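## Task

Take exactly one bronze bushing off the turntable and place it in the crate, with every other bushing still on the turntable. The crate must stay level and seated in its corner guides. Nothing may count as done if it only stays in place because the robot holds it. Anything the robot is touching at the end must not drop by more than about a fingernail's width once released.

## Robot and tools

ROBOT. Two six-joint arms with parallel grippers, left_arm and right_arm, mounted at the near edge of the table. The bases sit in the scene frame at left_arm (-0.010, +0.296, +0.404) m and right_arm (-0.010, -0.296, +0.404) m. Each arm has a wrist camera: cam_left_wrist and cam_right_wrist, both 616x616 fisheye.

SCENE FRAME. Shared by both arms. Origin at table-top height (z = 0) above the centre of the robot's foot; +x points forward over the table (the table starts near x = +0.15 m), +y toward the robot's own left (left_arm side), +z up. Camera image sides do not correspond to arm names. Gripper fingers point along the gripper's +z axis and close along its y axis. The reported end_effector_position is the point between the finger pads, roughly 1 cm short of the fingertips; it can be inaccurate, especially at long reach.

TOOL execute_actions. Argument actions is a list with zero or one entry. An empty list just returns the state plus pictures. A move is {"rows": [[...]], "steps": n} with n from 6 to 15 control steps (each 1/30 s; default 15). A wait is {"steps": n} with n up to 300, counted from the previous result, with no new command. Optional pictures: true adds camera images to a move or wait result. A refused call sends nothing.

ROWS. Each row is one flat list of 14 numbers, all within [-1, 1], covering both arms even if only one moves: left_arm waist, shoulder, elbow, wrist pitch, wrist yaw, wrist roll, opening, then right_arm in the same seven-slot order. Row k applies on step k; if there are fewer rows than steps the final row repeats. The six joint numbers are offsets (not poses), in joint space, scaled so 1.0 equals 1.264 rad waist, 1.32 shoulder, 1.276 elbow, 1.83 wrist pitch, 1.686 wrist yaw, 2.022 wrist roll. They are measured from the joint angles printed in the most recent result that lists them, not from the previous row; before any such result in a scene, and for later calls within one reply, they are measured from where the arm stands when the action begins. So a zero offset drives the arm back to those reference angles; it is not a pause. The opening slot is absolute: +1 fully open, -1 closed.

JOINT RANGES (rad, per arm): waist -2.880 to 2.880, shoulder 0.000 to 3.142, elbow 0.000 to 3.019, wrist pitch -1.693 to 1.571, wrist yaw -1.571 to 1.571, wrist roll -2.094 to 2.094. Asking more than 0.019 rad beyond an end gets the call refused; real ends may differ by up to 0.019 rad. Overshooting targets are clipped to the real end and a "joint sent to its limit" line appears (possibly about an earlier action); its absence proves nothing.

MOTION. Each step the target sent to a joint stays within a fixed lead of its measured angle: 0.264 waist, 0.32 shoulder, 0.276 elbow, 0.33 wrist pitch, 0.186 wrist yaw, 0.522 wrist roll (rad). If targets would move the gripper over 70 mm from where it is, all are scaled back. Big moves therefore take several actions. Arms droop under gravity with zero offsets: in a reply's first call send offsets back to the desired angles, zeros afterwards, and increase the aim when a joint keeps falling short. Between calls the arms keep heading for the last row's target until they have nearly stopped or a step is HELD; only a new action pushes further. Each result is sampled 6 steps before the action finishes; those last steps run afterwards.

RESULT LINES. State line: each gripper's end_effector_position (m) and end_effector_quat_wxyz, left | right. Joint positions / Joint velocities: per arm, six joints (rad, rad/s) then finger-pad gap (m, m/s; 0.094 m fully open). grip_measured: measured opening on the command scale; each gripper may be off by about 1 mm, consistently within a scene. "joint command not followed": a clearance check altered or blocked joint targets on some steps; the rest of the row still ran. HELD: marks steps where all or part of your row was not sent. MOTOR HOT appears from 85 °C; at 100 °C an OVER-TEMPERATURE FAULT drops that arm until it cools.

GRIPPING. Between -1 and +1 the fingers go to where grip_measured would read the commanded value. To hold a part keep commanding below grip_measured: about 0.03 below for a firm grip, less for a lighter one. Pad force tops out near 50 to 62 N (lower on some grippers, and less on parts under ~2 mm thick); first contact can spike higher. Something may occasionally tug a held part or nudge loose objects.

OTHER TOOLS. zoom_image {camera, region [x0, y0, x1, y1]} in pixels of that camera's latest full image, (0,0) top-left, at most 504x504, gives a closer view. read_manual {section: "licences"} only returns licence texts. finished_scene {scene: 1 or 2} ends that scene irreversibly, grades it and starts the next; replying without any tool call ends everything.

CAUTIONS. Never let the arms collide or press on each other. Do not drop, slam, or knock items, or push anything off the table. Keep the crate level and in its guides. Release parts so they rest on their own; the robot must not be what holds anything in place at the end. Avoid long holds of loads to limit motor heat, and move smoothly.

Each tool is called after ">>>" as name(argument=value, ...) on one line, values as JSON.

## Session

>>> execute_actions(actions=[], pictures=true)

Scene clock: 0.00 s of 7600.00 s.
left_arm: end_effector_position=(+0.3890, +0.4330, +0.3167) grip_measured=+1.000 end_effector_quat_wxyz=(-0.013, +0.197, +0.977, -0.079) | right_arm: end_effector_position=(+0.4493, -0.0656, +0.3609) grip_measured=+1.000 end_effector_quat_wxyz=(-0.117, +0.644, -0.753, -0.065)
Joint positions: left_arm=[-1.075  0.741  0.765 -0.87   0.496  0.911  0.094] | right_arm=[ 2.592  0.939  0.872 -0.63   0.581 -0.943  0.094]
Joint velocities: left_arm=[ 0.015 -0.005  0.002 -0.007 -0.022 -0.022  0.   ] | right_arm=[-0.015 -0.015  0.007  0.007 -0.007 -0.022  0.   ]
camera_calibration (this result's frames):
cam_left_wrist: T_world_to_cam=[[-0.372141, -0.914138, 0.160817, 0.487289], [-0.7192, 0.39352, 0.57262, -0.0653125], [-0.586739, 0.0974357, -0.803893, 0.566035], [0, 0, 0, 1]] pos_world=[0.466482, 0.415999, 0.414067]
cam_right_wrist: T_world_to_cam=[[0.987898, -0.141128, 0.0643386, -0.480892], [-0.154812, -0.922594, 0.353346, -0.111299], [0.00949127, -0.35903, -0.933278, 0.433326], [0, 0, 0, 1]] pos_world=[0.45373, -0.0149744, 0.47468]

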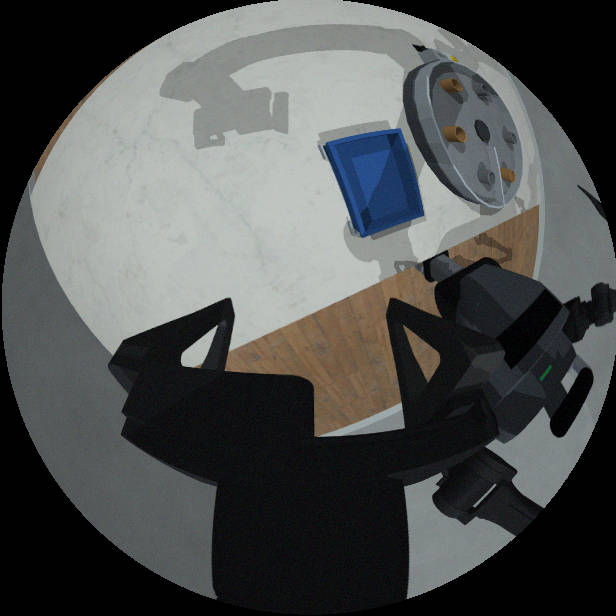

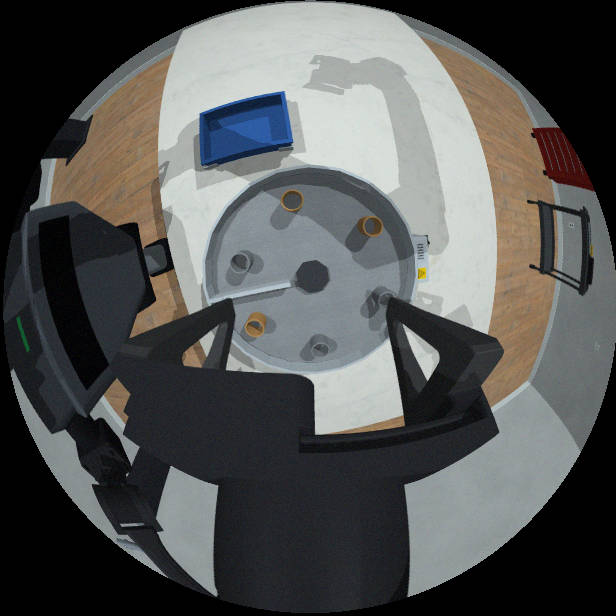

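>>> zoom_image(camera="cam_right_wrist", region=[180,70,440,380])

>>> execute_actions(actions=[], pictures=true)

Region (180, 70, 440, 380) of cam_right_wrist's 616x616 image, scaled by 1.626, with more detail than that image has; it fills the left 423 columns of this view, and the rest is white.

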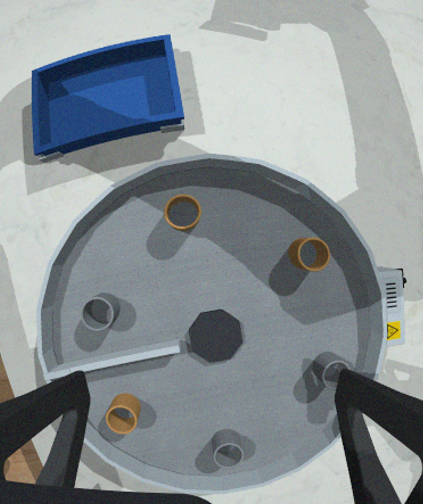

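Scene clock: 0.37 s of 7600.00 s.
left_arm: end_effector_position=(+0.3890, +0.4330, +0.3167) grip_measured=+1.000 end_effector_quat_wxyz=(-0.013, +0.197, +0.977, -0.079) | right_arm: end_effector_position=(+0.4493, -0.0656, +0.3609) grip_measured=+1.000 end_effector_quat_wxyz=(-0.117, +0.644, -0.753, -0.065)
Joint positions: left_arm=[-1.075  0.741  0.765 -0.87   0.496  0.911  0.094] | right_arm=[ 2.592  0.939  0.872 -0.63   0.581 -0.943  0.094]
Joint velocities: left_arm=[ 0.015 -0.005  0.012 -0.002  0.007  0.037  0.   ] | right_arm=[-0.015  0.015  0.017 -0.012  0.037 -0.022  0.   ]
Kept back: nothing.
Steps of this call (steps 1 to 11: nothing new was sent). Readings (joint positions):
1: left_arm=[-1.075 0.741 0.765 -0.870 0.496 0.911] | right_arm=[2.592 0.939 0.872 -0.630 0.581 -0.943]
2: left_arm=[-1.075 0.741 0.765 -0.870 0.496 0.911] | right_arm=[2.592 0.939 0.872 -0.630 0.581 -0.943]
4: left_arm=[-1.075 0.741 0.765 -0.870 0.496 0.911] | right_arm=[2.592 0.939 0.872 -0.630 0.581 -0.943]
8: left_arm=[-1.075 0.741 0.765 -0.870 0.496 0.911] | right_arm=[2.592 0.939 0.872 -0.630 0.581 -0.943]
11: the state above
camera_calibration (this result's frames):
cam_left_wrist: T_world_to_cam=[[-0.372141, -0.914138, 0.160817, 0.487289], [-0.7192, 0.39352, 0.57262, -0.0653125], [-0.586739, 0.0974357, -0.803893, 0.566035], [0, 0, 0, 1]] pos_world=[0.466482, 0.415999, 0.414067]
cam_right_wrist: T_world_to_cam=[[0.987898, -0.141128, 0.0643386, -0.480892], [-0.154812, -0.922594, 0.353346, -0.111299], [0.00949127, -0.35903, -0.933278, 0.433326], [0, 0, 0, 1]] pos_world=[0.45373, -0.0149744, 0.47468]

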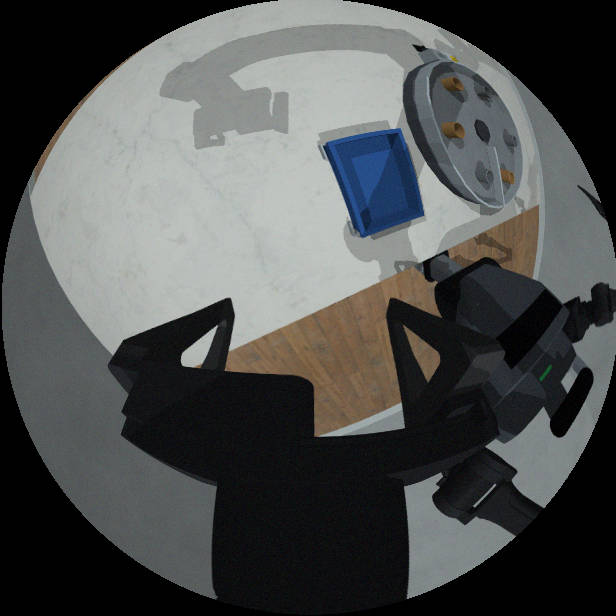

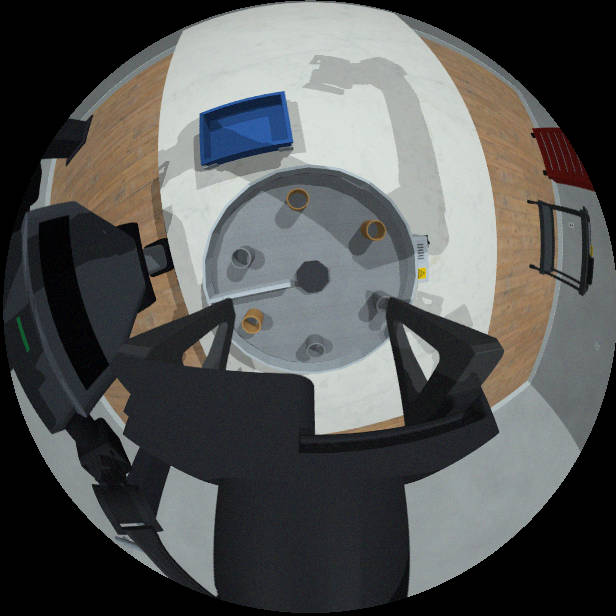

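>>> execute_actions(actions=[{"rows":[[-0.13,0.04,-0.02,0.06,-0.09,-0.17,0.6,-0.2,0,0,0,0,0,1],[-0.26,0.07,-0.04,0.12,-0.19,-0.34,0.2,-0.4,0,0,0,0,0,1],[-0.4,0.11,-0.06,0.18,-0.28,-0.51,-0.1,-0.6,0,0,0,0,0,1],[-0.53,0.14,-0.085,0.24,-0.37,-0.68,-0.36,-0.8,0,0,0,0,0,1],[-0.659,0.179,-0.105,0.303,-0.468,-0.856,-0.36,-1,0,0,0,0,0,1]],"steps":15}])

>>> execute_actions(actions=[{"steps":45}], pictures=true)

Scene clock: 2.80 s of 7600.00 s.
left_arm: end_effector_position=(+0.4136, +0.3758, +0.2142) grip_measured=-0.357 end_effector_quat_wxyz=(-0.020, +0.068, +0.994, +0.088) | right_arm: end_effector_position=(+0.4879, -0.2578, +0.2749) grip_measured=+1.000 end_effector_quat_wxyz=(+0.030, +0.525, -0.846, +0.090)
Joint positions: left_arm=[-1.609  0.93   0.669 -0.396 -0.211  0.252  0.03 ] | right_arm=[ 2.065  0.939  0.872 -0.63   0.576 -0.943  0.094]
Joint velocities: left_arm=[-2.193  0.737 -0.349  0.764 -1.575 -2.337 -0.001] | right_arm=[-2.105 -0.015 -0.007  0.017 -0.007 -0.022  0.   ]
Steps of this call (steps 1 to 64: nothing new was sent; steps 65 to 73: the first 9 steps of this action). Readings (joint positions):
65: left_arm=[-1.092 0.742 0.763 -0.852 0.418 0.857] | right_arm=[2.576 0.939 0.872 -0.630 0.573 -0.943]
66: left_arm=[-1.137 0.747 0.756 -0.801 0.316 0.767] | right_arm=[2.537 0.939 0.872 -0.630 0.572 -0.943]
68: left_arm=[-1.270 0.781 0.734 -0.664 0.157 0.614] | right_arm=[2.417 0.939 0.872 -0.630 0.573 -0.943]
72: left_arm=[-1.536 0.903 0.680 -0.427 -0.138 0.333] | right_arm=[2.137 0.939 0.872 -0.630 0.576 -0.943]
73: the state above

Scene clock: 4.30 s of 7600.00 s.
left_arm: end_effector_position=(+0.4051, +0.2610, +0.2038) grip_measured=-0.357 end_effector_quat_wxyz=(+0.003, -0.359, +0.933, +0.010) | right_arm: end_effector_position=(+0.4271, -0.5504, +0.3013) grip_measured=+1.000 end_effector_quat_wxyz=(+0.234, +0.299, -0.875, +0.300)
Joint positions: left_arm=[-1.914  0.983  0.634 -0.331 -0.291 -0.808  0.03 ] | right_arm=[ 1.322  0.939  0.872 -0.63   0.582 -0.943  0.094]
Joint velocities: left_arm=[-0.015  0.005 -0.012 -0.007  0.007 -0.007  0.002] | right_arm=[-0.015 -0.005  0.007  0.012 -0.095 -0.022  0.   ]
Kept back: nothing.
Steps of this call (steps 1 to 6: the last 6 steps of your previous action; steps 7 to 45: the robot went on to your last target). Readings (joint positions):
1: left_arm=[-1.683 0.953 0.659 -0.376 -0.250 0.173] | right_arm=[1.992 0.939 0.872 -0.630 0.577 -0.943]
2: left_arm=[-1.758 0.969 0.650 -0.362 -0.272 0.084] | right_arm=[1.920 0.939 0.872 -0.630 0.578 -0.943]
4: left_arm=[-1.887 0.983 0.638 -0.345 -0.282 -0.111] | right_arm=[1.775 0.939 0.872 -0.630 0.578 -0.943]
8: left_arm=[-1.950 0.983 0.634 -0.332 -0.287 -0.485] | right_arm=[1.483 0.939 0.872 -0.630 0.579 -0.943]
45: the state above
All arms were judged still, so your last target was given up. Only a new action makes them travel on or press farther. Fingers that are still opening or closing keep moving.
camera_calibration (this result's frames):
cam_left_wrist: T_world_to_cam=[[0.678852, -0.734115, -0.0152945, -0.0825883], [-0.596168, -0.56321, 0.57217, 0.278564], [-0.428653, -0.379301, -0.819992, 0.565098], [0, 0, 0, 1]] pos_world=[0.464367, 0.310603, 0.302727]
cam_right_wrist: T_world_to_cam=[[0.681238, -0.627941, 0.376303, -0.754422], [-0.433101, 0.0687112, 0.898723, -0.0408473], [-0.590201, -0.775221, -0.225153, 0.0175675], [0, 0, 0, 1]] pos_world=[0.506619, -0.457307, 0.324557]

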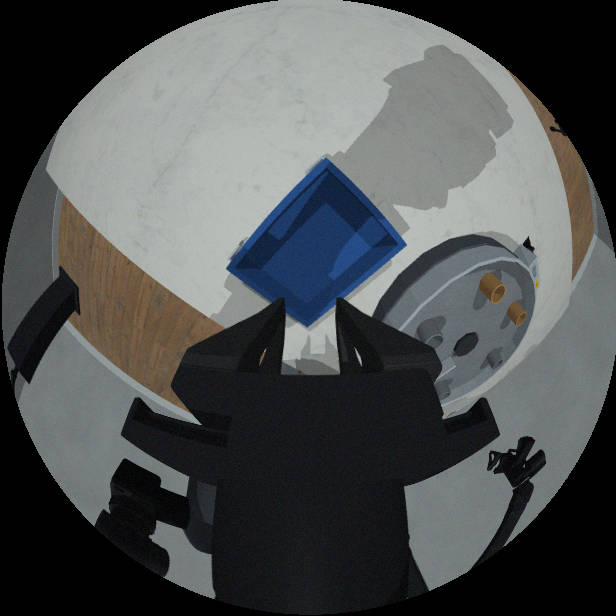

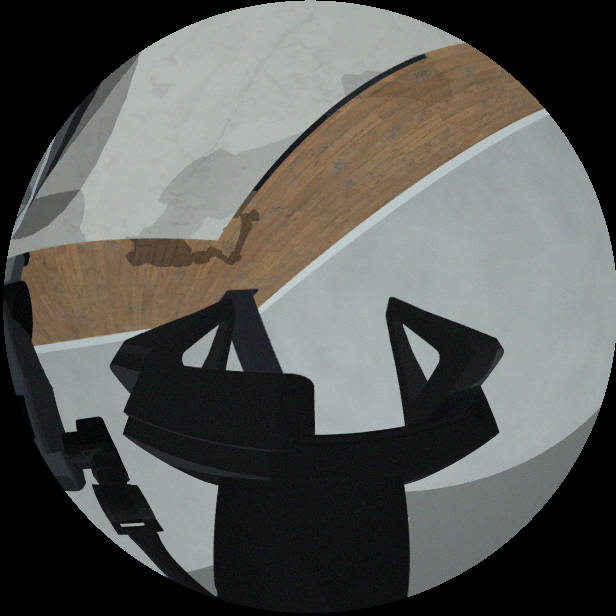

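>>> execute_actions(actions=[{"rows":[[-0.06,0.02,0.05,-0.007,-0.03,0,-0.36,0,0,0,0,0,0,1],[-0.12,0.06,0.1,-0.014,-0.06,0,-0.36,0,0,0,0,0,0,1],[-0.18,0.11,0.15,-0.02,-0.09,0,-0.36,0,0,0,0,0,0,1],[-0.24,0.16,0.2,-0.027,-0.12,0,-0.36,0,0,0,0,0,0,1],[-0.3,0.21,0.25,-0.034,-0.15,0,-0.36,0,0,0,0,0,0,1],[-0.36,0.27,0.295,-0.04,-0.18,0,-0.36,0,0,0,0,0,0,1],[-0.42,0.33,0.34,-0.047,-0.21,0,-0.36,0,0,0,0,0,0,1],[-0.48,0.39,0.38,-0.054,-0.24,0,-0.36,0,0,0,0,0,0,1],[-0.53,0.45,0.415,-0.06,-0.265,0,-0.36,0,0,0,0,0,0,1],[-0.58,0.51,0.445,-0.064,-0.29,0,-0.36,0,0,0,0,0,0,1],[-0.62,0.56,0.47,-0.068,-0.311,0,-0.36,0,0,0,0,0,0,1],[-0.636,0.6,0.483,-0.068,-0.311,0,-0.36,0,0,0,0,0,0,1],[-0.636,0.63,0.483,-0.068,-0.311,0,-0.36,0,0,0,0,0,0,1],[-0.636,0.655,0.483,-0.068,-0.311,0,-0.36,0,0,0,0,0,0,1],[-0.636,0.67,0.483,-0.068,-0.311,0,-0.36,0,0,0,0,0,0,1]],"steps":15}])

>>> execute_actions(actions=[{"steps":35}], pictures=true)

Scene clock: 13.60 s of 7600.00 s.
left_arm: end_effector_position=(+0.4920, +0.1477, +0.2090) grip_measured=-0.357 end_effector_quat_wxyz=(+0.061, -0.276, +0.959, +0.027) | right_arm: end_effector_position=(+0.4271, -0.5504, +0.3013) grip_measured=+1.000 end_effector_quat_wxyz=(+0.234, +0.299, -0.875, +0.300)
Joint positions: left_arm=[-2.228  1.21   0.908 -0.371 -0.618 -0.808  0.03 ] | right_arm=[ 1.322  0.939  0.872 -0.63   0.582 -0.943  0.094]
Joint velocities: left_arm=[-1.206  1.265  1.341 -0.159 -0.974 -0.022 -0.   ] | right_arm=[-0.005  0.005  0.002 -0.012 -0.022  0.037  0.   ]
Steps of this call (steps 1 to 270: nothing new was sent; steps 271 to 279: the first 9 steps of this action). Readings (joint positions):
271: left_arm=[-1.920 0.984 0.636 -0.332 -0.318 -0.808] | right_arm=[1.322 0.939 0.872 -0.630 0.582 -0.943]
272: left_arm=[-1.940 0.990 0.647 -0.338 -0.362 -0.808] | right_arm=[1.322 0.939 0.872 -0.630 0.582 -0.943]
274: left_arm=[-2.012 1.027 0.698 -0.350 -0.429 -0.808] | right_arm=[1.322 0.939 0.872 -0.630 0.582 -0.943]
278: left_arm=[-2.187 1.167 0.862 -0.366 -0.577 -0.808] | right_arm=[1.322 0.939 0.872 -0.630 0.582 -0.943]
279: the state above

Scene clock: 14.77 s of 7600.00 s.
left_arm: end_effector_position=(+0.3276, -0.1605, +0.1738) grip_measured=-0.357 end_effector_quat_wxyz=(-0.000, +0.000, +1.000, -0.006) | right_arm: end_effector_position=(+0.4271, -0.5504, +0.3013) grip_measured=+1.000 end_effector_quat_wxyz=(+0.234, +0.299, -0.875, +0.300)
Joint positions: left_arm=[-2.74   1.868  1.233 -0.447 -0.814 -0.808  0.03 ] | right_arm=[ 1.322  0.939  0.872 -0.63   0.582 -0.943  0.094]
Joint velocities: left_arm=[-0.015 -0.005 -0.022 -0.002  0.051 -0.007 -0.001] | right_arm=[-0.015 -0.005 -0.007  0.002 -0.051  0.066  0.   ]
Kept back: nothing.
Steps of this call (steps 1 to 6: the last 6 steps of your previous action; steps 7 to 35: the robot went on to your last target). Readings (joint positions):
1: left_arm=[-2.268 1.254 0.953 -0.377 -0.658 -0.808] | right_arm=[1.322 0.939 0.872 -0.630 0.582 -0.943]
2: left_arm=[-2.307 1.296 0.997 -0.382 -0.696 -0.808] | right_arm=[1.322 0.939 0.872 -0.630 0.582 -0.943]
4: left_arm=[-2.380 1.377 1.075 -0.389 -0.745 -0.808] | right_arm=[1.322 0.939 0.872 -0.630 0.582 -0.943]
8: left_arm=[-2.513 1.513 1.168 -0.390 -0.785 -0.808] | right_arm=[1.322 0.939 0.872 -0.630 0.582 -0.943]
35: the state above
camera_calibration (this result's frames):
cam_left_wrist: T_world_to_cam=[[0.0107031, -0.999855, 0.013227, -0.168636], [-0.811986, -0.000970643, 0.583676, 0.171048], [-0.583578, -0.0169873, -0.811879, 0.454866], [0, 0, 0, 1]] pos_world=[0.406144, -0.160719, 0.27169]
cam_right_wrist: T_world_to_cam=[[0.681238, -0.627941, 0.376303, -0.754422], [-0.433101, 0.0687112, 0.898723, -0.0408473], [-0.590201, -0.775221, -0.225153, 0.0175675], [0, 0, 0, 1]] pos_world=[0.506619, -0.457307, 0.324557]

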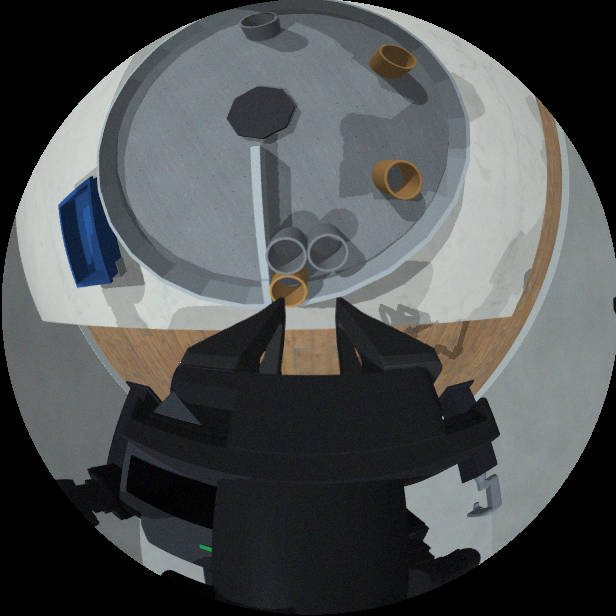

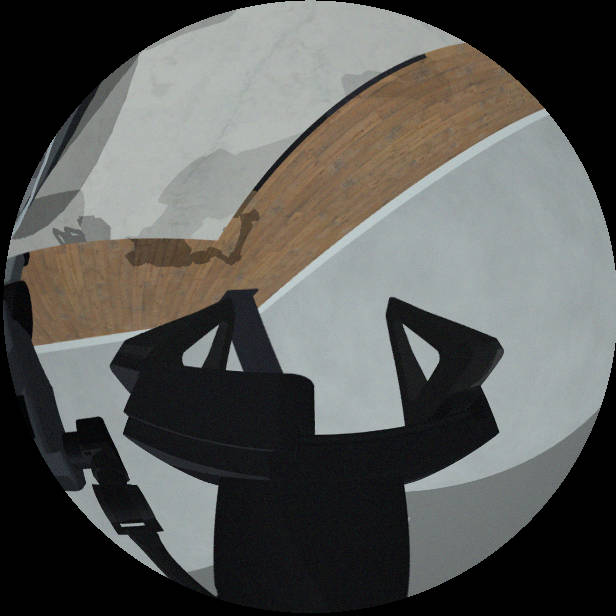

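>>> execute_actions(actions=[{"steps":120}], pictures=true)

>>> zoom_image(camera="cam_left_wrist", region=[220,130,440,330])

Scene clock: 18.77 s of 7600.00 s.
left_arm: end_effector_position=(+0.3276, -0.1605, +0.1738) grip_measured=-0.357 end_effector_quat_wxyz=(-0.000, +0.000, +1.000, -0.006) | right_arm: end_effector_position=(+0.4271, -0.5504, +0.3013) grip_measured=+1.000 end_effector_quat_wxyz=(+0.234, +0.299, -0.875, +0.300)
Joint positions: left_arm=[-2.74   1.868  1.233 -0.447 -0.814 -0.808  0.03 ] | right_arm=[ 1.322  0.939  0.872 -0.63   0.582 -0.943  0.094]
Joint velocities: left_arm=[-0.015  0.005  0.002 -0.017 -0.022 -0.037  0.   ] | right_arm=[-0.024 -0.005 -0.022  0.007  0.022  0.037  0.   ]
Kept back: nothing.
Steps of this call (steps 1 to 15: the robot went on to your last target; steps 16 to 120: nothing new was sent). Readings (joint positions):
1: left_arm=[-2.740 1.868 1.233 -0.447 -0.814 -0.808] | right_arm=[1.322 0.939 0.872 -0.630 0.582 -0.943]
2: left_arm=[-2.740 1.868 1.233 -0.447 -0.814 -0.808] | right_arm=[1.322 0.939 0.872 -0.630 0.582 -0.943]
4: left_arm=[-2.740 1.868 1.233 -0.447 -0.814 -0.808] | right_arm=[1.322 0.939 0.872 -0.630 0.582 -0.943]
8: left_arm=[-2.740 1.868 1.233 -0.447 -0.814 -0.808] | right_arm=[1.322 0.939 0.872 -0.630 0.582 -0.943]
120: the state above
All arms were judged still, so your last target was given up. Only a new action makes them travel on or press farther. Fingers that are still opening or closing keep moving.
camera_calibration (this result's frames):
cam_left_wrist: T_world_to_cam=[[0.0107031, -0.999855, 0.013227, -0.168636], [-0.811986, -0.000970643, 0.583676, 0.171048], [-0.583578, -0.0169873, -0.811879, 0.454866], [0, 0, 0, 1]] pos_world=[0.406144, -0.160719, 0.27169]
cam_right_wrist: T_world_to_cam=[[0.681238, -0.627941, 0.376303, -0.754422], [-0.433101, 0.0687112, 0.898723, -0.0408473], [-0.590201, -0.775221, -0.225153, 0.0175675], [0, 0, 0, 1]] pos_world=[0.506619, -0.457307, 0.324557]

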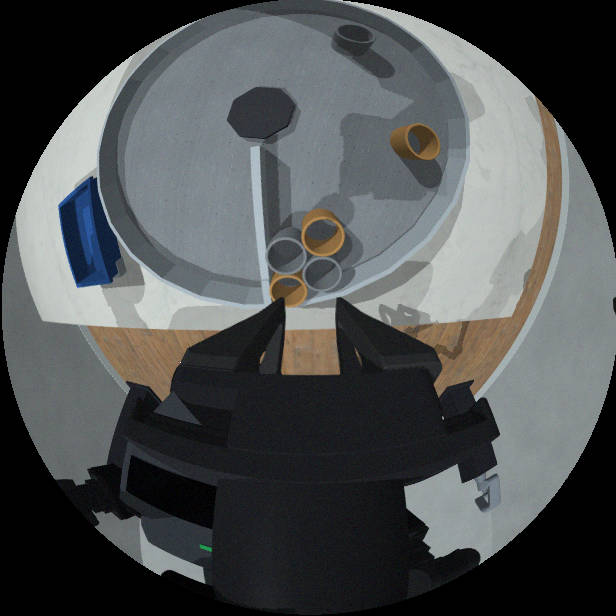

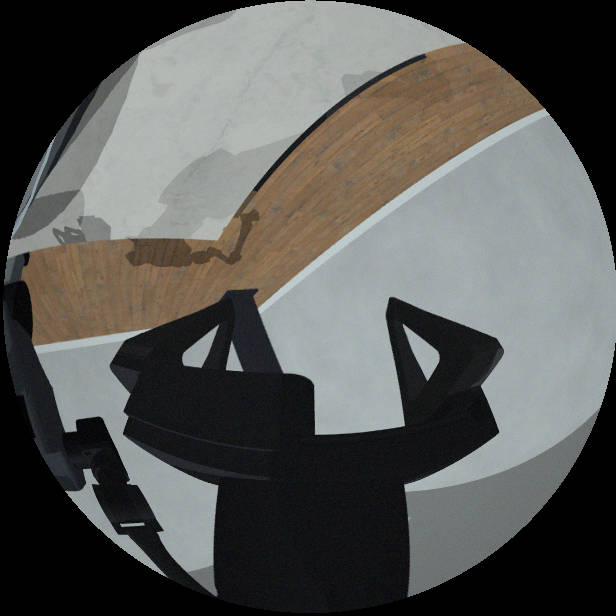

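Region (220, 130, 440, 330) of cam_left_wrist's 616x616 image, scaled by 2.291, with more detail than that image has; it fills the top 458 rows of this view, and the rest is white.

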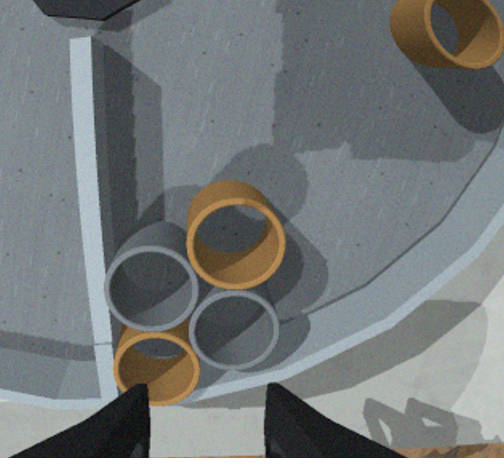

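>>> execute_actions(actions=[{"steps":300}], pictures=false)

>>> execute_actions(actions=[{"steps":120}], pictures=true)

>>> zoom_image(camera="cam_left_wrist", region=[220,130,440,330])

Scene clock: 28.77 s of 7600.00 s.
left_arm: end_effector_position=(+0.3276, -0.1605, +0.1738) grip_measured=-0.357 end_effector_quat_wxyz=(-0.000, +0.000, +1.000, -0.006) | right_arm: end_effector_position=(+0.4271, -0.5504, +0.3013) grip_measured=+1.000 end_effector_quat_wxyz=(+0.234, +0.299, -0.875, +0.300)
Joint positions: left_arm=[-2.74   1.868  1.233 -0.447 -0.814 -0.808  0.03 ] | right_arm=[ 1.322  0.939  0.872 -0.63   0.582 -0.943  0.094]
Joint velocities: left_arm=[ 0.015  0.005 -0.002  0.007 -0.007  0.007 -0.001] | right_arm=[-0.005 -0.005 -0.012  0.002 -0.066  0.037  0.   ]
Kept back: nothing.
Steps of this call (steps 1 to 300: nothing new was sent). Readings (joint positions):
1: left_arm=[-2.740 1.868 1.233 -0.447 -0.814 -0.808] | right_arm=[1.322 0.939 0.872 -0.630 0.582 -0.943]
2: left_arm=[-2.740 1.868 1.233 -0.447 -0.814 -0.808] | right_arm=[1.322 0.939 0.872 -0.630 0.582 -0.943]
4: left_arm=[-2.740 1.868 1.233 -0.447 -0.814 -0.808] | right_arm=[1.322 0.939 0.872 -0.630 0.582 -0.943]
8: left_arm=[-2.740 1.868 1.233 -0.447 -0.814 -0.808] | right_arm=[1.322 0.939 0.872 -0.630 0.582 -0.943]
300: the state above

Scene clock: 32.77 s of 7600.00 s.
left_arm: end_effector_position=(+0.3276, -0.1605, +0.1738) grip_measured=-0.357 end_effector_quat_wxyz=(-0.000, +0.000, +1.000, -0.006) | right_arm: end_effector_position=(+0.4271, -0.5504, +0.3013) grip_measured=+1.000 end_effector_quat_wxyz=(+0.234, +0.299, -0.875, +0.300)
Joint positions: left_arm=[-2.74   1.868  1.233 -0.447 -0.814 -0.808  0.03 ] | right_arm=[ 1.322  0.939  0.872 -0.63   0.582 -0.943  0.094]
Joint velocities: left_arm=[ 0.015  0.005 -0.007 -0.007  0.022 -0.022  0.   ] | right_arm=[ 0.005 -0.005 -0.007 -0.017  0.022  0.022  0.   ]
Kept back: nothing.
Steps of this call (steps 1 to 120: nothing new was sent). Readings (joint positions):
1: left_arm=[-2.740 1.868 1.233 -0.447 -0.814 -0.808] | right_arm=[1.322 0.939 0.872 -0.630 0.582 -0.943]
2: left_arm=[-2.740 1.868 1.233 -0.447 -0.814 -0.808] | right_arm=[1.322 0.939 0.872 -0.630 0.582 -0.943]
4: left_arm=[-2.740 1.868 1.233 -0.447 -0.814 -0.808] | right_arm=[1.322 0.939 0.872 -0.630 0.582 -0.943]
8: left_arm=[-2.740 1.868 1.233 -0.447 -0.814 -0.808] | right_arm=[1.322 0.939 0.872 -0.630 0.582 -0.943]
120: the state above
camera_calibration (this result's frames):
cam_left_wrist: T_world_to_cam=[[0.0107031, -0.999855, 0.013227, -0.168636], [-0.811986, -0.000970643, 0.583676, 0.171048], [-0.583578, -0.0169873, -0.811879, 0.454866], [0, 0, 0, 1]] pos_world=[0.406144, -0.160719, 0.27169]
cam_right_wrist: T_world_to_cam=[[0.681238, -0.627941, 0.376303, -0.754422], [-0.433101, 0.0687112, 0.898723, -0.0408473], [-0.590201, -0.775221, -0.225153, 0.0175675], [0, 0, 0, 1]] pos_world=[0.506619, -0.457307, 0.324557]

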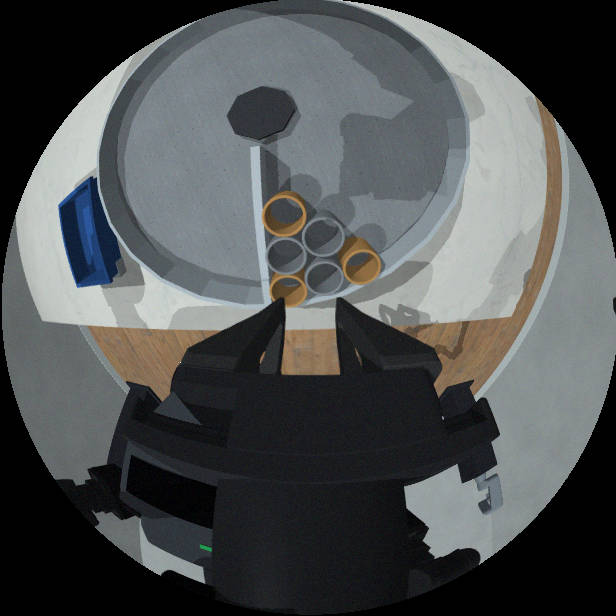

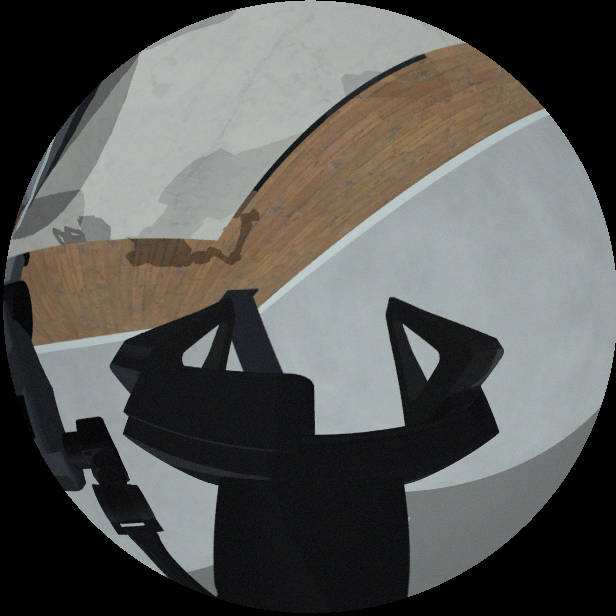

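Region (220, 130, 440, 330) of cam_left_wrist's 616x616 image, scaled by 2.291, with more detail than that image has; it fills the top 458 rows of this view, and the rest is white.

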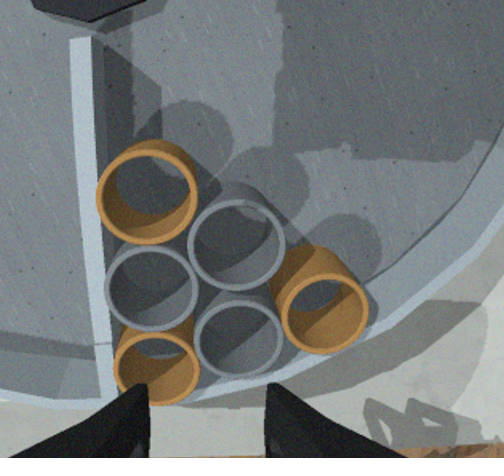

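>>> execute_actions(actions=[{"rows":[[0.03,0,0.02,0.005,0.01,0.15,-0.36,0,0,0,0,0,0,1],[0.05,0,0.035,0.01,0.015,0.3,-0.36,0,0,0,0,0,0,1],[0.07,0.005,0.048,0.015,0.02,0.45,-0.36,0,0,0,0,0,0,1],[0.09,0.015,0.06,0.02,0.026,0.6,-0.36,0,0,0,0,0,0,1],[0.11,0.022,0.07,0.027,0.033,0.75,-0.36,0,0,0,0,0,0,1],[0.125,0.03,0.078,0.034,0.039,0.853,-0.36,0,0,0,0,0,0,1],[0.125,0.036,0.078,0.034,0.039,0.853,-0.36,0,0,0,0,0,0,1]],"steps":15}])

>>> execute_actions(actions=[{"steps":30}], pictures=true)

Scene clock: 34.47 s of 7600.00 s.
left_arm: end_effector_position=(+0.3869, -0.1495, +0.1338) grip_measured=-0.357 end_effector_quat_wxyz=(+0.006, +0.328, +0.945, -0.010) | right_arm: end_effector_position=(+0.4271, -0.5504, +0.3013) grip_measured=+1.000 end_effector_quat_wxyz=(+0.234, +0.299, -0.875, +0.300)
Joint positions: left_arm=[-2.626  1.881  1.314 -0.402 -0.751  0.007  0.03 ] | right_arm=[ 1.322  0.939  0.872 -0.63   0.582 -0.943  0.094]
Joint velocities: left_arm=[0.611 0.063 0.305 0.168 0.007 2.835 0.001] | right_arm=[-0.005  0.005 -0.007 -0.017 -0.007 -0.051  0.   ]
Steps of this call (steps 1 to 42: nothing new was sent; steps 43 to 51: the first 9 steps of this action). Readings (joint positions):
43: left_arm=[-2.739 1.868 1.233 -0.447 -0.807 -0.762] | right_arm=[1.322 0.939 0.872 -0.630 0.582 -0.943]
44: left_arm=[-2.736 1.868 1.235 -0.447 -0.798 -0.670] | right_arm=[1.322 0.939 0.872 -0.630 0.582 -0.943]
46: left_arm=[-2.721 1.869 1.246 -0.442 -0.778 -0.471] | right_arm=[1.322 0.939 0.872 -0.630 0.582 -0.943]
50: left_arm=[-2.647 1.879 1.301 -0.409 -0.751 -0.092] | right_arm=[1.322 0.939 0.872 -0.630 0.582 -0.943]
51: the state above

Scene clock: 35.47 s of 7600.00 s.
left_arm: end_effector_position=(+0.4050, -0.1314, +0.1141) grip_measured=-0.357 end_effector_quat_wxyz=(+0.001, +0.690, +0.724, +0.006) | right_arm: end_effector_position=(+0.4271, -0.5504, +0.3013) grip_measured=+1.000 end_effector_quat_wxyz=(+0.234, +0.299, -0.875, +0.300)
Joint positions: left_arm=[-2.576  1.887  1.329 -0.394 -0.75   0.903  0.03 ] | right_arm=[ 1.322  0.939  0.872 -0.63   0.582 -0.943  0.094]
Joint velocities: left_arm=[ 0.005  0.005 -0.007 -0.017  0.007 -0.022 -0.001] | right_arm=[ 0.005 -0.005 -0.017  0.012 -0.066 -0.051  0.   ]
Kept back: nothing.
Steps of this call (steps 1 to 6: the last 6 steps of your previous action; steps 7 to 30: the robot went on to your last target). Readings (joint positions):
1: left_arm=[-2.608 1.883 1.322 -0.398 -0.751 0.106] | right_arm=[1.322 0.939 0.872 -0.630 0.582 -0.943]
2: left_arm=[-2.592 1.883 1.327 -0.395 -0.751 0.204] | right_arm=[1.322 0.939 0.872 -0.630 0.582 -0.943]
4: left_arm=[-2.573 1.883 1.329 -0.394 -0.751 0.401] | right_arm=[1.322 0.939 0.872 -0.630 0.582 -0.943]
8: left_arm=[-2.572 1.886 1.329 -0.394 -0.751 0.698] | right_arm=[1.322 0.939 0.872 -0.630 0.582 -0.943]
30: the state above
camera_calibration (this result's frames):
cam_left_wrist: T_world_to_cam=[[-0.998128, -0.0602944, -0.0102083, 0.395095], [-0.0547253, 0.806196, 0.589113, 0.067548], [-0.0272903, 0.588569, -0.807986, 0.305975], [0, 0, 0, 1]] pos_world=[0.406402, -0.210722, 0.211463]
cam_right_wrist: T_world_to_cam=[[0.681238, -0.627941, 0.376303, -0.754422], [-0.433101, 0.0687112, 0.898723, -0.0408473], [-0.590201, -0.775221, -0.225153, 0.0175675], [0, 0, 0, 1]] pos_world=[0.506619, -0.457307, 0.324557]

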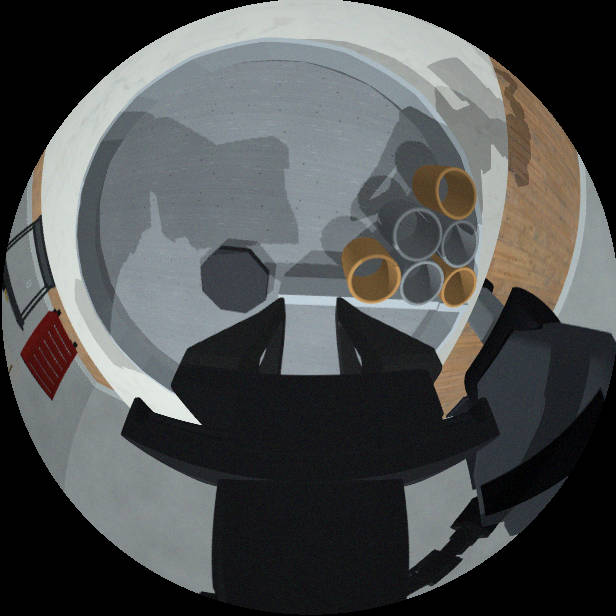

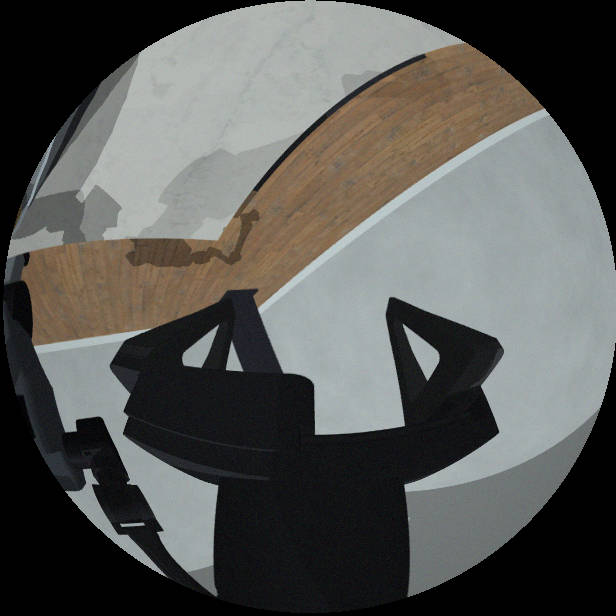

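>>> zoom_image(camera="cam_left_wrist", region=[260,200,500,340])

Region (260, 200, 500, 340) of cam_left_wrist's 616x616 image, scaled by 2.100, with more detail than that image has; it fills the top 294 rows of this view, and the rest is white.

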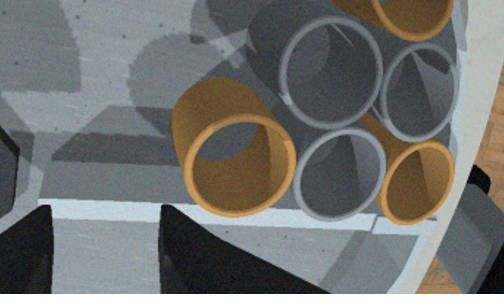

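>>> execute_actions(actions=[{"rows":[[-0.01,0.01,-0.008,0.005,0,0.01,-0.36,0,0,0,0,0,0,1],[-0.015,0.02,-0.012,0.012,0,0.02,-0.36,0,0,0,0,0,0,1],[-0.02,0.028,-0.015,0.018,0,0.03,-0.36,0,0,0,0,0,0,1],[-0.02,0.035,-0.015,0.022,0,0.03,-0.36,0,0,0,0,0,0,1],[-0.02,0.042,-0.015,0.026,0,0.03,-0.36,0,0,0,0,0,0,1]],"steps":12}])

>>> execute_actions(actions=[{"steps":18}], pictures=true)

>>> zoom_image(camera="cam_left_wrist", region=[240,200,480,360])

Scene clock: 37.33 s of 7600.00 s.
left_arm: end_effector_position=(+0.4010, -0.1376, +0.1145) grip_measured=-0.357 end_effector_quat_wxyz=(+0.008, +0.699, +0.715, +0.005) | right_arm: end_effector_position=(+0.4271, -0.5504, +0.3013) grip_measured=+1.000 end_effector_quat_wxyz=(+0.234, +0.299, -0.875, +0.300)
Joint positions: left_arm=[-2.585  1.894  1.324 -0.368 -0.75   0.935  0.03 ] | right_arm=[ 1.322  0.939  0.872 -0.63   0.582 -0.943  0.094]
Joint velocities: left_arm=[-0.093  0.132 -0.012  0.139 -0.022  0.051  0.001] | right_arm=[-0.005 -0.005  0.007  0.002  0.022  0.007  0.   ]
Steps of this call (steps 1 to 15: the robot went on to your last target; steps 16 to 50: nothing new was sent; steps 51 to 56: the first 6 steps of this action). Readings (joint positions):
51: left_arm=[-2.576 1.887 1.329 -0.394 -0.750 0.906] | right_arm=[1.322 0.939 0.872 -0.630 0.582 -0.943]
52: left_arm=[-2.577 1.887 1.328 -0.392 -0.750 0.910] | right_arm=[1.322 0.939 0.872 -0.630 0.582 -0.943]
54: left_arm=[-2.580 1.888 1.325 -0.381 -0.750 0.925] | right_arm=[1.322 0.939 0.872 -0.630 0.582 -0.943]
56: the state above

Scene clock: 37.93 s of 7600.00 s.
left_arm: end_effector_position=(+0.3825, -0.1435, +0.1094) grip_measured=-0.357 end_effector_quat_wxyz=(+0.003, +0.715, +0.700, +0.001) | right_arm: end_effector_position=(+0.4271, -0.5504, +0.3013) grip_measured=+1.000 end_effector_quat_wxyz=(+0.234, +0.299, -0.875, +0.300)
Joint positions: left_arm=[-2.598  1.919  1.317 -0.361 -0.75   0.952  0.03 ] | right_arm=[ 1.322  0.939  0.872 -0.63   0.582 -0.943  0.094]
Joint velocities: left_arm=[ 0.005 -0.005  0.027 -0.002 -0.066  0.037  0.   ] | right_arm=[ 0.015 -0.015 -0.002 -0.017  0.022 -0.037  0.   ]
Kept back: nothing.
Steps of this call (steps 1 to 6: the last 6 steps of your previous action; steps 7 to 18: the robot went on to your last target). Readings (joint positions):
1: left_arm=[-2.588 1.898 1.324 -0.364 -0.750 0.938] | right_arm=[1.322 0.939 0.872 -0.630 0.582 -0.943]
2: left_arm=[-2.590 1.903 1.324 -0.363 -0.750 0.941] | right_arm=[1.322 0.939 0.872 -0.630 0.582 -0.943]
4: left_arm=[-2.595 1.912 1.323 -0.362 -0.750 0.945] | right_arm=[1.322 0.939 0.872 -0.630 0.582 -0.943]
8: left_arm=[-2.598 1.919 1.317 -0.361 -0.750 0.950] | right_arm=[1.322 0.939 0.872 -0.630 0.582 -0.943]
18: the state above
camera_calibration (this result's frames):
cam_left_wrist: T_world_to_cam=[[-0.99994, 0.00985099, -0.00471949, 0.382066], [0.00528381, 0.814368, 0.580324, 0.0580412], [0.00956017, 0.580265, -0.814372, 0.294073], [0, 0, 0, 1]] pos_world=[0.378925, -0.221671, 0.207606]
cam_right_wrist: T_world_to_cam=[[0.681238, -0.627941, 0.376303, -0.754422], [-0.433101, 0.0687112, 0.898723, -0.0408473], [-0.590201, -0.775221, -0.225153, 0.0175675], [0, 0, 0, 1]] pos_world=[0.506619, -0.457307, 0.324557]

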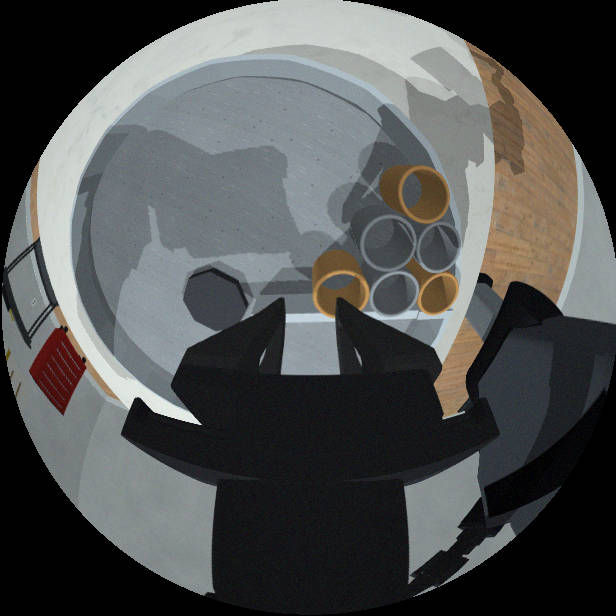

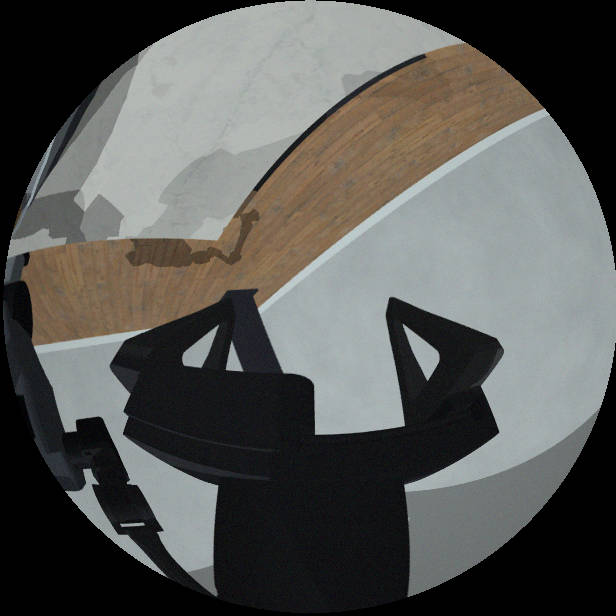

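Region (240, 200, 480, 360) of cam_left_wrist's 616x616 image, scaled by 2.100, with more detail than that image has.

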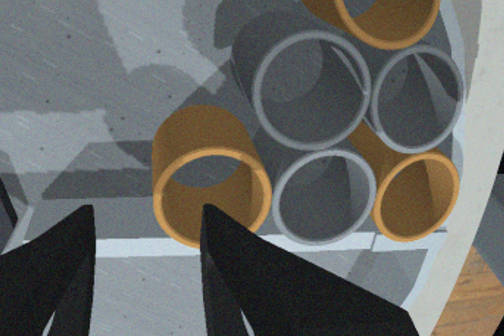

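>>> execute_actions(actions=[{"rows":[[0.018,0.012,0,0.006,0.005,0.005,-0.36,0,0,0,0,0,0,1],[0.023,0.018,0,0.01,0.008,0.008,-0.36,0,0,0,0,0,0,1],[0.027,0.023,0,0.013,0.011,0.008,-0.36,0,0,0,0,0,0,1],[0.03,0.028,0,0.016,0.011,0.008,-0.36,0,0,0,0,0,0,1],[0.033,0.032,0,0.018,0.011,0.008,-0.36,0,0,0,0,0,0,1]],"steps":12}])

>>> execute_actions(actions=[{"steps":16}], pictures=true)

>>> zoom_image(camera="cam_left_wrist", region=[240,200,480,360])

Scene clock: 38.77 s of 7600.00 s.
left_arm: end_effector_position=(+0.3825, -0.1457, +0.1069) grip_measured=-0.357 end_effector_quat_wxyz=(+0.007, +0.712, +0.702, -0.006) | right_arm: end_effector_position=(+0.4271, -0.5504, +0.3013) grip_measured=+1.000 end_effector_quat_wxyz=(+0.234, +0.299, -0.875, +0.300)
Joint positions: left_arm=[-2.594  1.922  1.317 -0.347 -0.734  0.955  0.03 ] | right_arm=[ 1.322  0.939  0.872 -0.63   0.582 -0.943  0.094]
Joint velocities: left_arm=[ 0.054  0.034 -0.007  0.095  0.022  0.007  0.   ] | right_arm=[-0.005 -0.005 -0.002  0.002  0.051 -0.037  0.   ]
Steps of this call (steps 1 to 15: the robot went on to your last target; steps 16 to 19: nothing new was sent; steps 20 to 25: the first 6 steps of this action). Readings (joint positions):
20: left_arm=[-2.598 1.919 1.317 -0.361 -0.748 0.952] | right_arm=[1.322 0.939 0.872 -0.630 0.582 -0.943]
21: left_arm=[-2.598 1.919 1.317 -0.361 -0.743 0.953] | right_arm=[1.322 0.939 0.872 -0.630 0.582 -0.943]
23: left_arm=[-2.596 1.920 1.317 -0.355 -0.736 0.954] | right_arm=[1.322 0.939 0.872 -0.630 0.582 -0.943]
25: the state above

Scene clock: 39.30 s of 7600.00 s.
left_arm: end_effector_position=(+0.3800, -0.1401, +0.0975) grip_measured=-0.357 end_effector_quat_wxyz=(-0.000, +0.712, +0.702, -0.003) | right_arm: end_effector_position=(+0.4271, -0.5504, +0.3013) grip_measured=+1.000 end_effector_quat_wxyz=(+0.234, +0.299, -0.875, +0.300)
Joint positions: left_arm=[-2.58   1.934  1.317 -0.344 -0.734  0.957  0.03 ] | right_arm=[ 1.322  0.939  0.872 -0.63   0.582 -0.943  0.094]
Joint velocities: left_arm=[-0.005 -0.005  0.002 -0.007  0.051 -0.051 -0.001] | right_arm=[-0.015 -0.005 -0.022 -0.012 -0.037 -0.081  0.   ]
Kept back: nothing.
Steps of this call (steps 1 to 6: the last 6 steps of your previous action; steps 7 to 16: the robot went on to your last target). Readings (joint positions):
1: left_arm=[-2.592 1.924 1.317 -0.345 -0.734 0.955] | right_arm=[1.322 0.939 0.872 -0.630 0.582 -0.943]
2: left_arm=[-2.589 1.926 1.317 -0.344 -0.734 0.955] | right_arm=[1.322 0.939 0.872 -0.630 0.582 -0.943]
4: left_arm=[-2.585 1.929 1.317 -0.344 -0.734 0.956] | right_arm=[1.322 0.939 0.872 -0.630 0.582 -0.943]
8: left_arm=[-2.580 1.934 1.317 -0.344 -0.734 0.956] | right_arm=[1.322 0.939 0.872 -0.630 0.582 -0.943]
16: the state above
camera_calibration (this result's frames):
cam_left_wrist: T_world_to_cam=[[-0.999985, 0.00227658, 0.00507333, 0.377505], [0.00479657, 0.814715, 0.579841, 0.0624784], [-0.00281327, 0.579857, -0.814714, 0.287061], [0, 0, 0, 1]] pos_world=[0.378007, -0.218216, 0.19573]
cam_right_wrist: T_world_to_cam=[[0.681238, -0.627941, 0.376303, -0.754422], [-0.433101, 0.0687112, 0.898723, -0.0408473], [-0.590201, -0.775221, -0.225153, 0.0175675], [0, 0, 0, 1]] pos_world=[0.506619, -0.457307, 0.324557]

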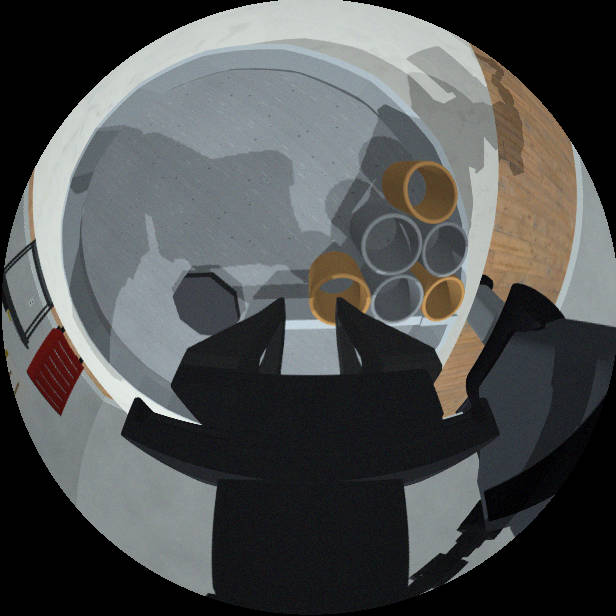

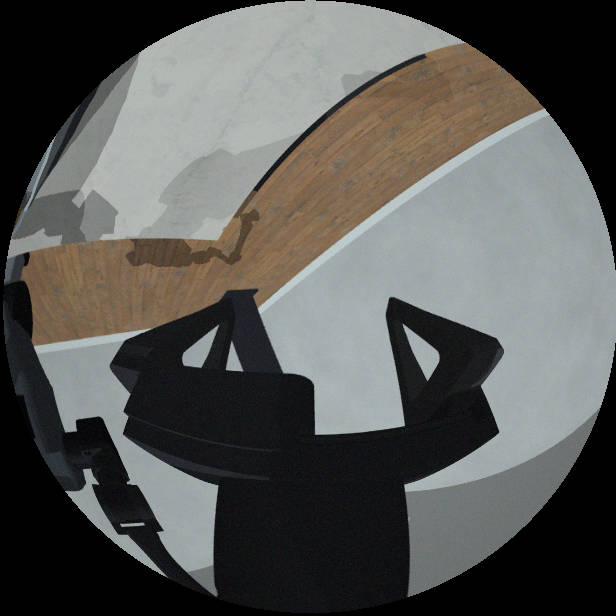

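Region (240, 200, 480, 360) of cam_left_wrist's 616x616 image, scaled by 2.100, with more detail than that image has.

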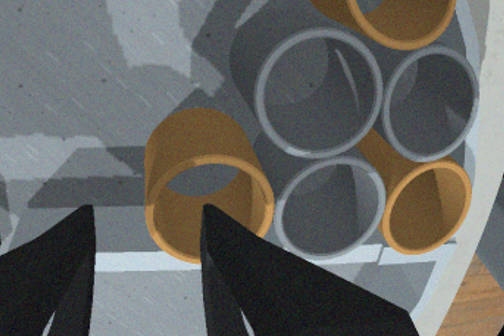

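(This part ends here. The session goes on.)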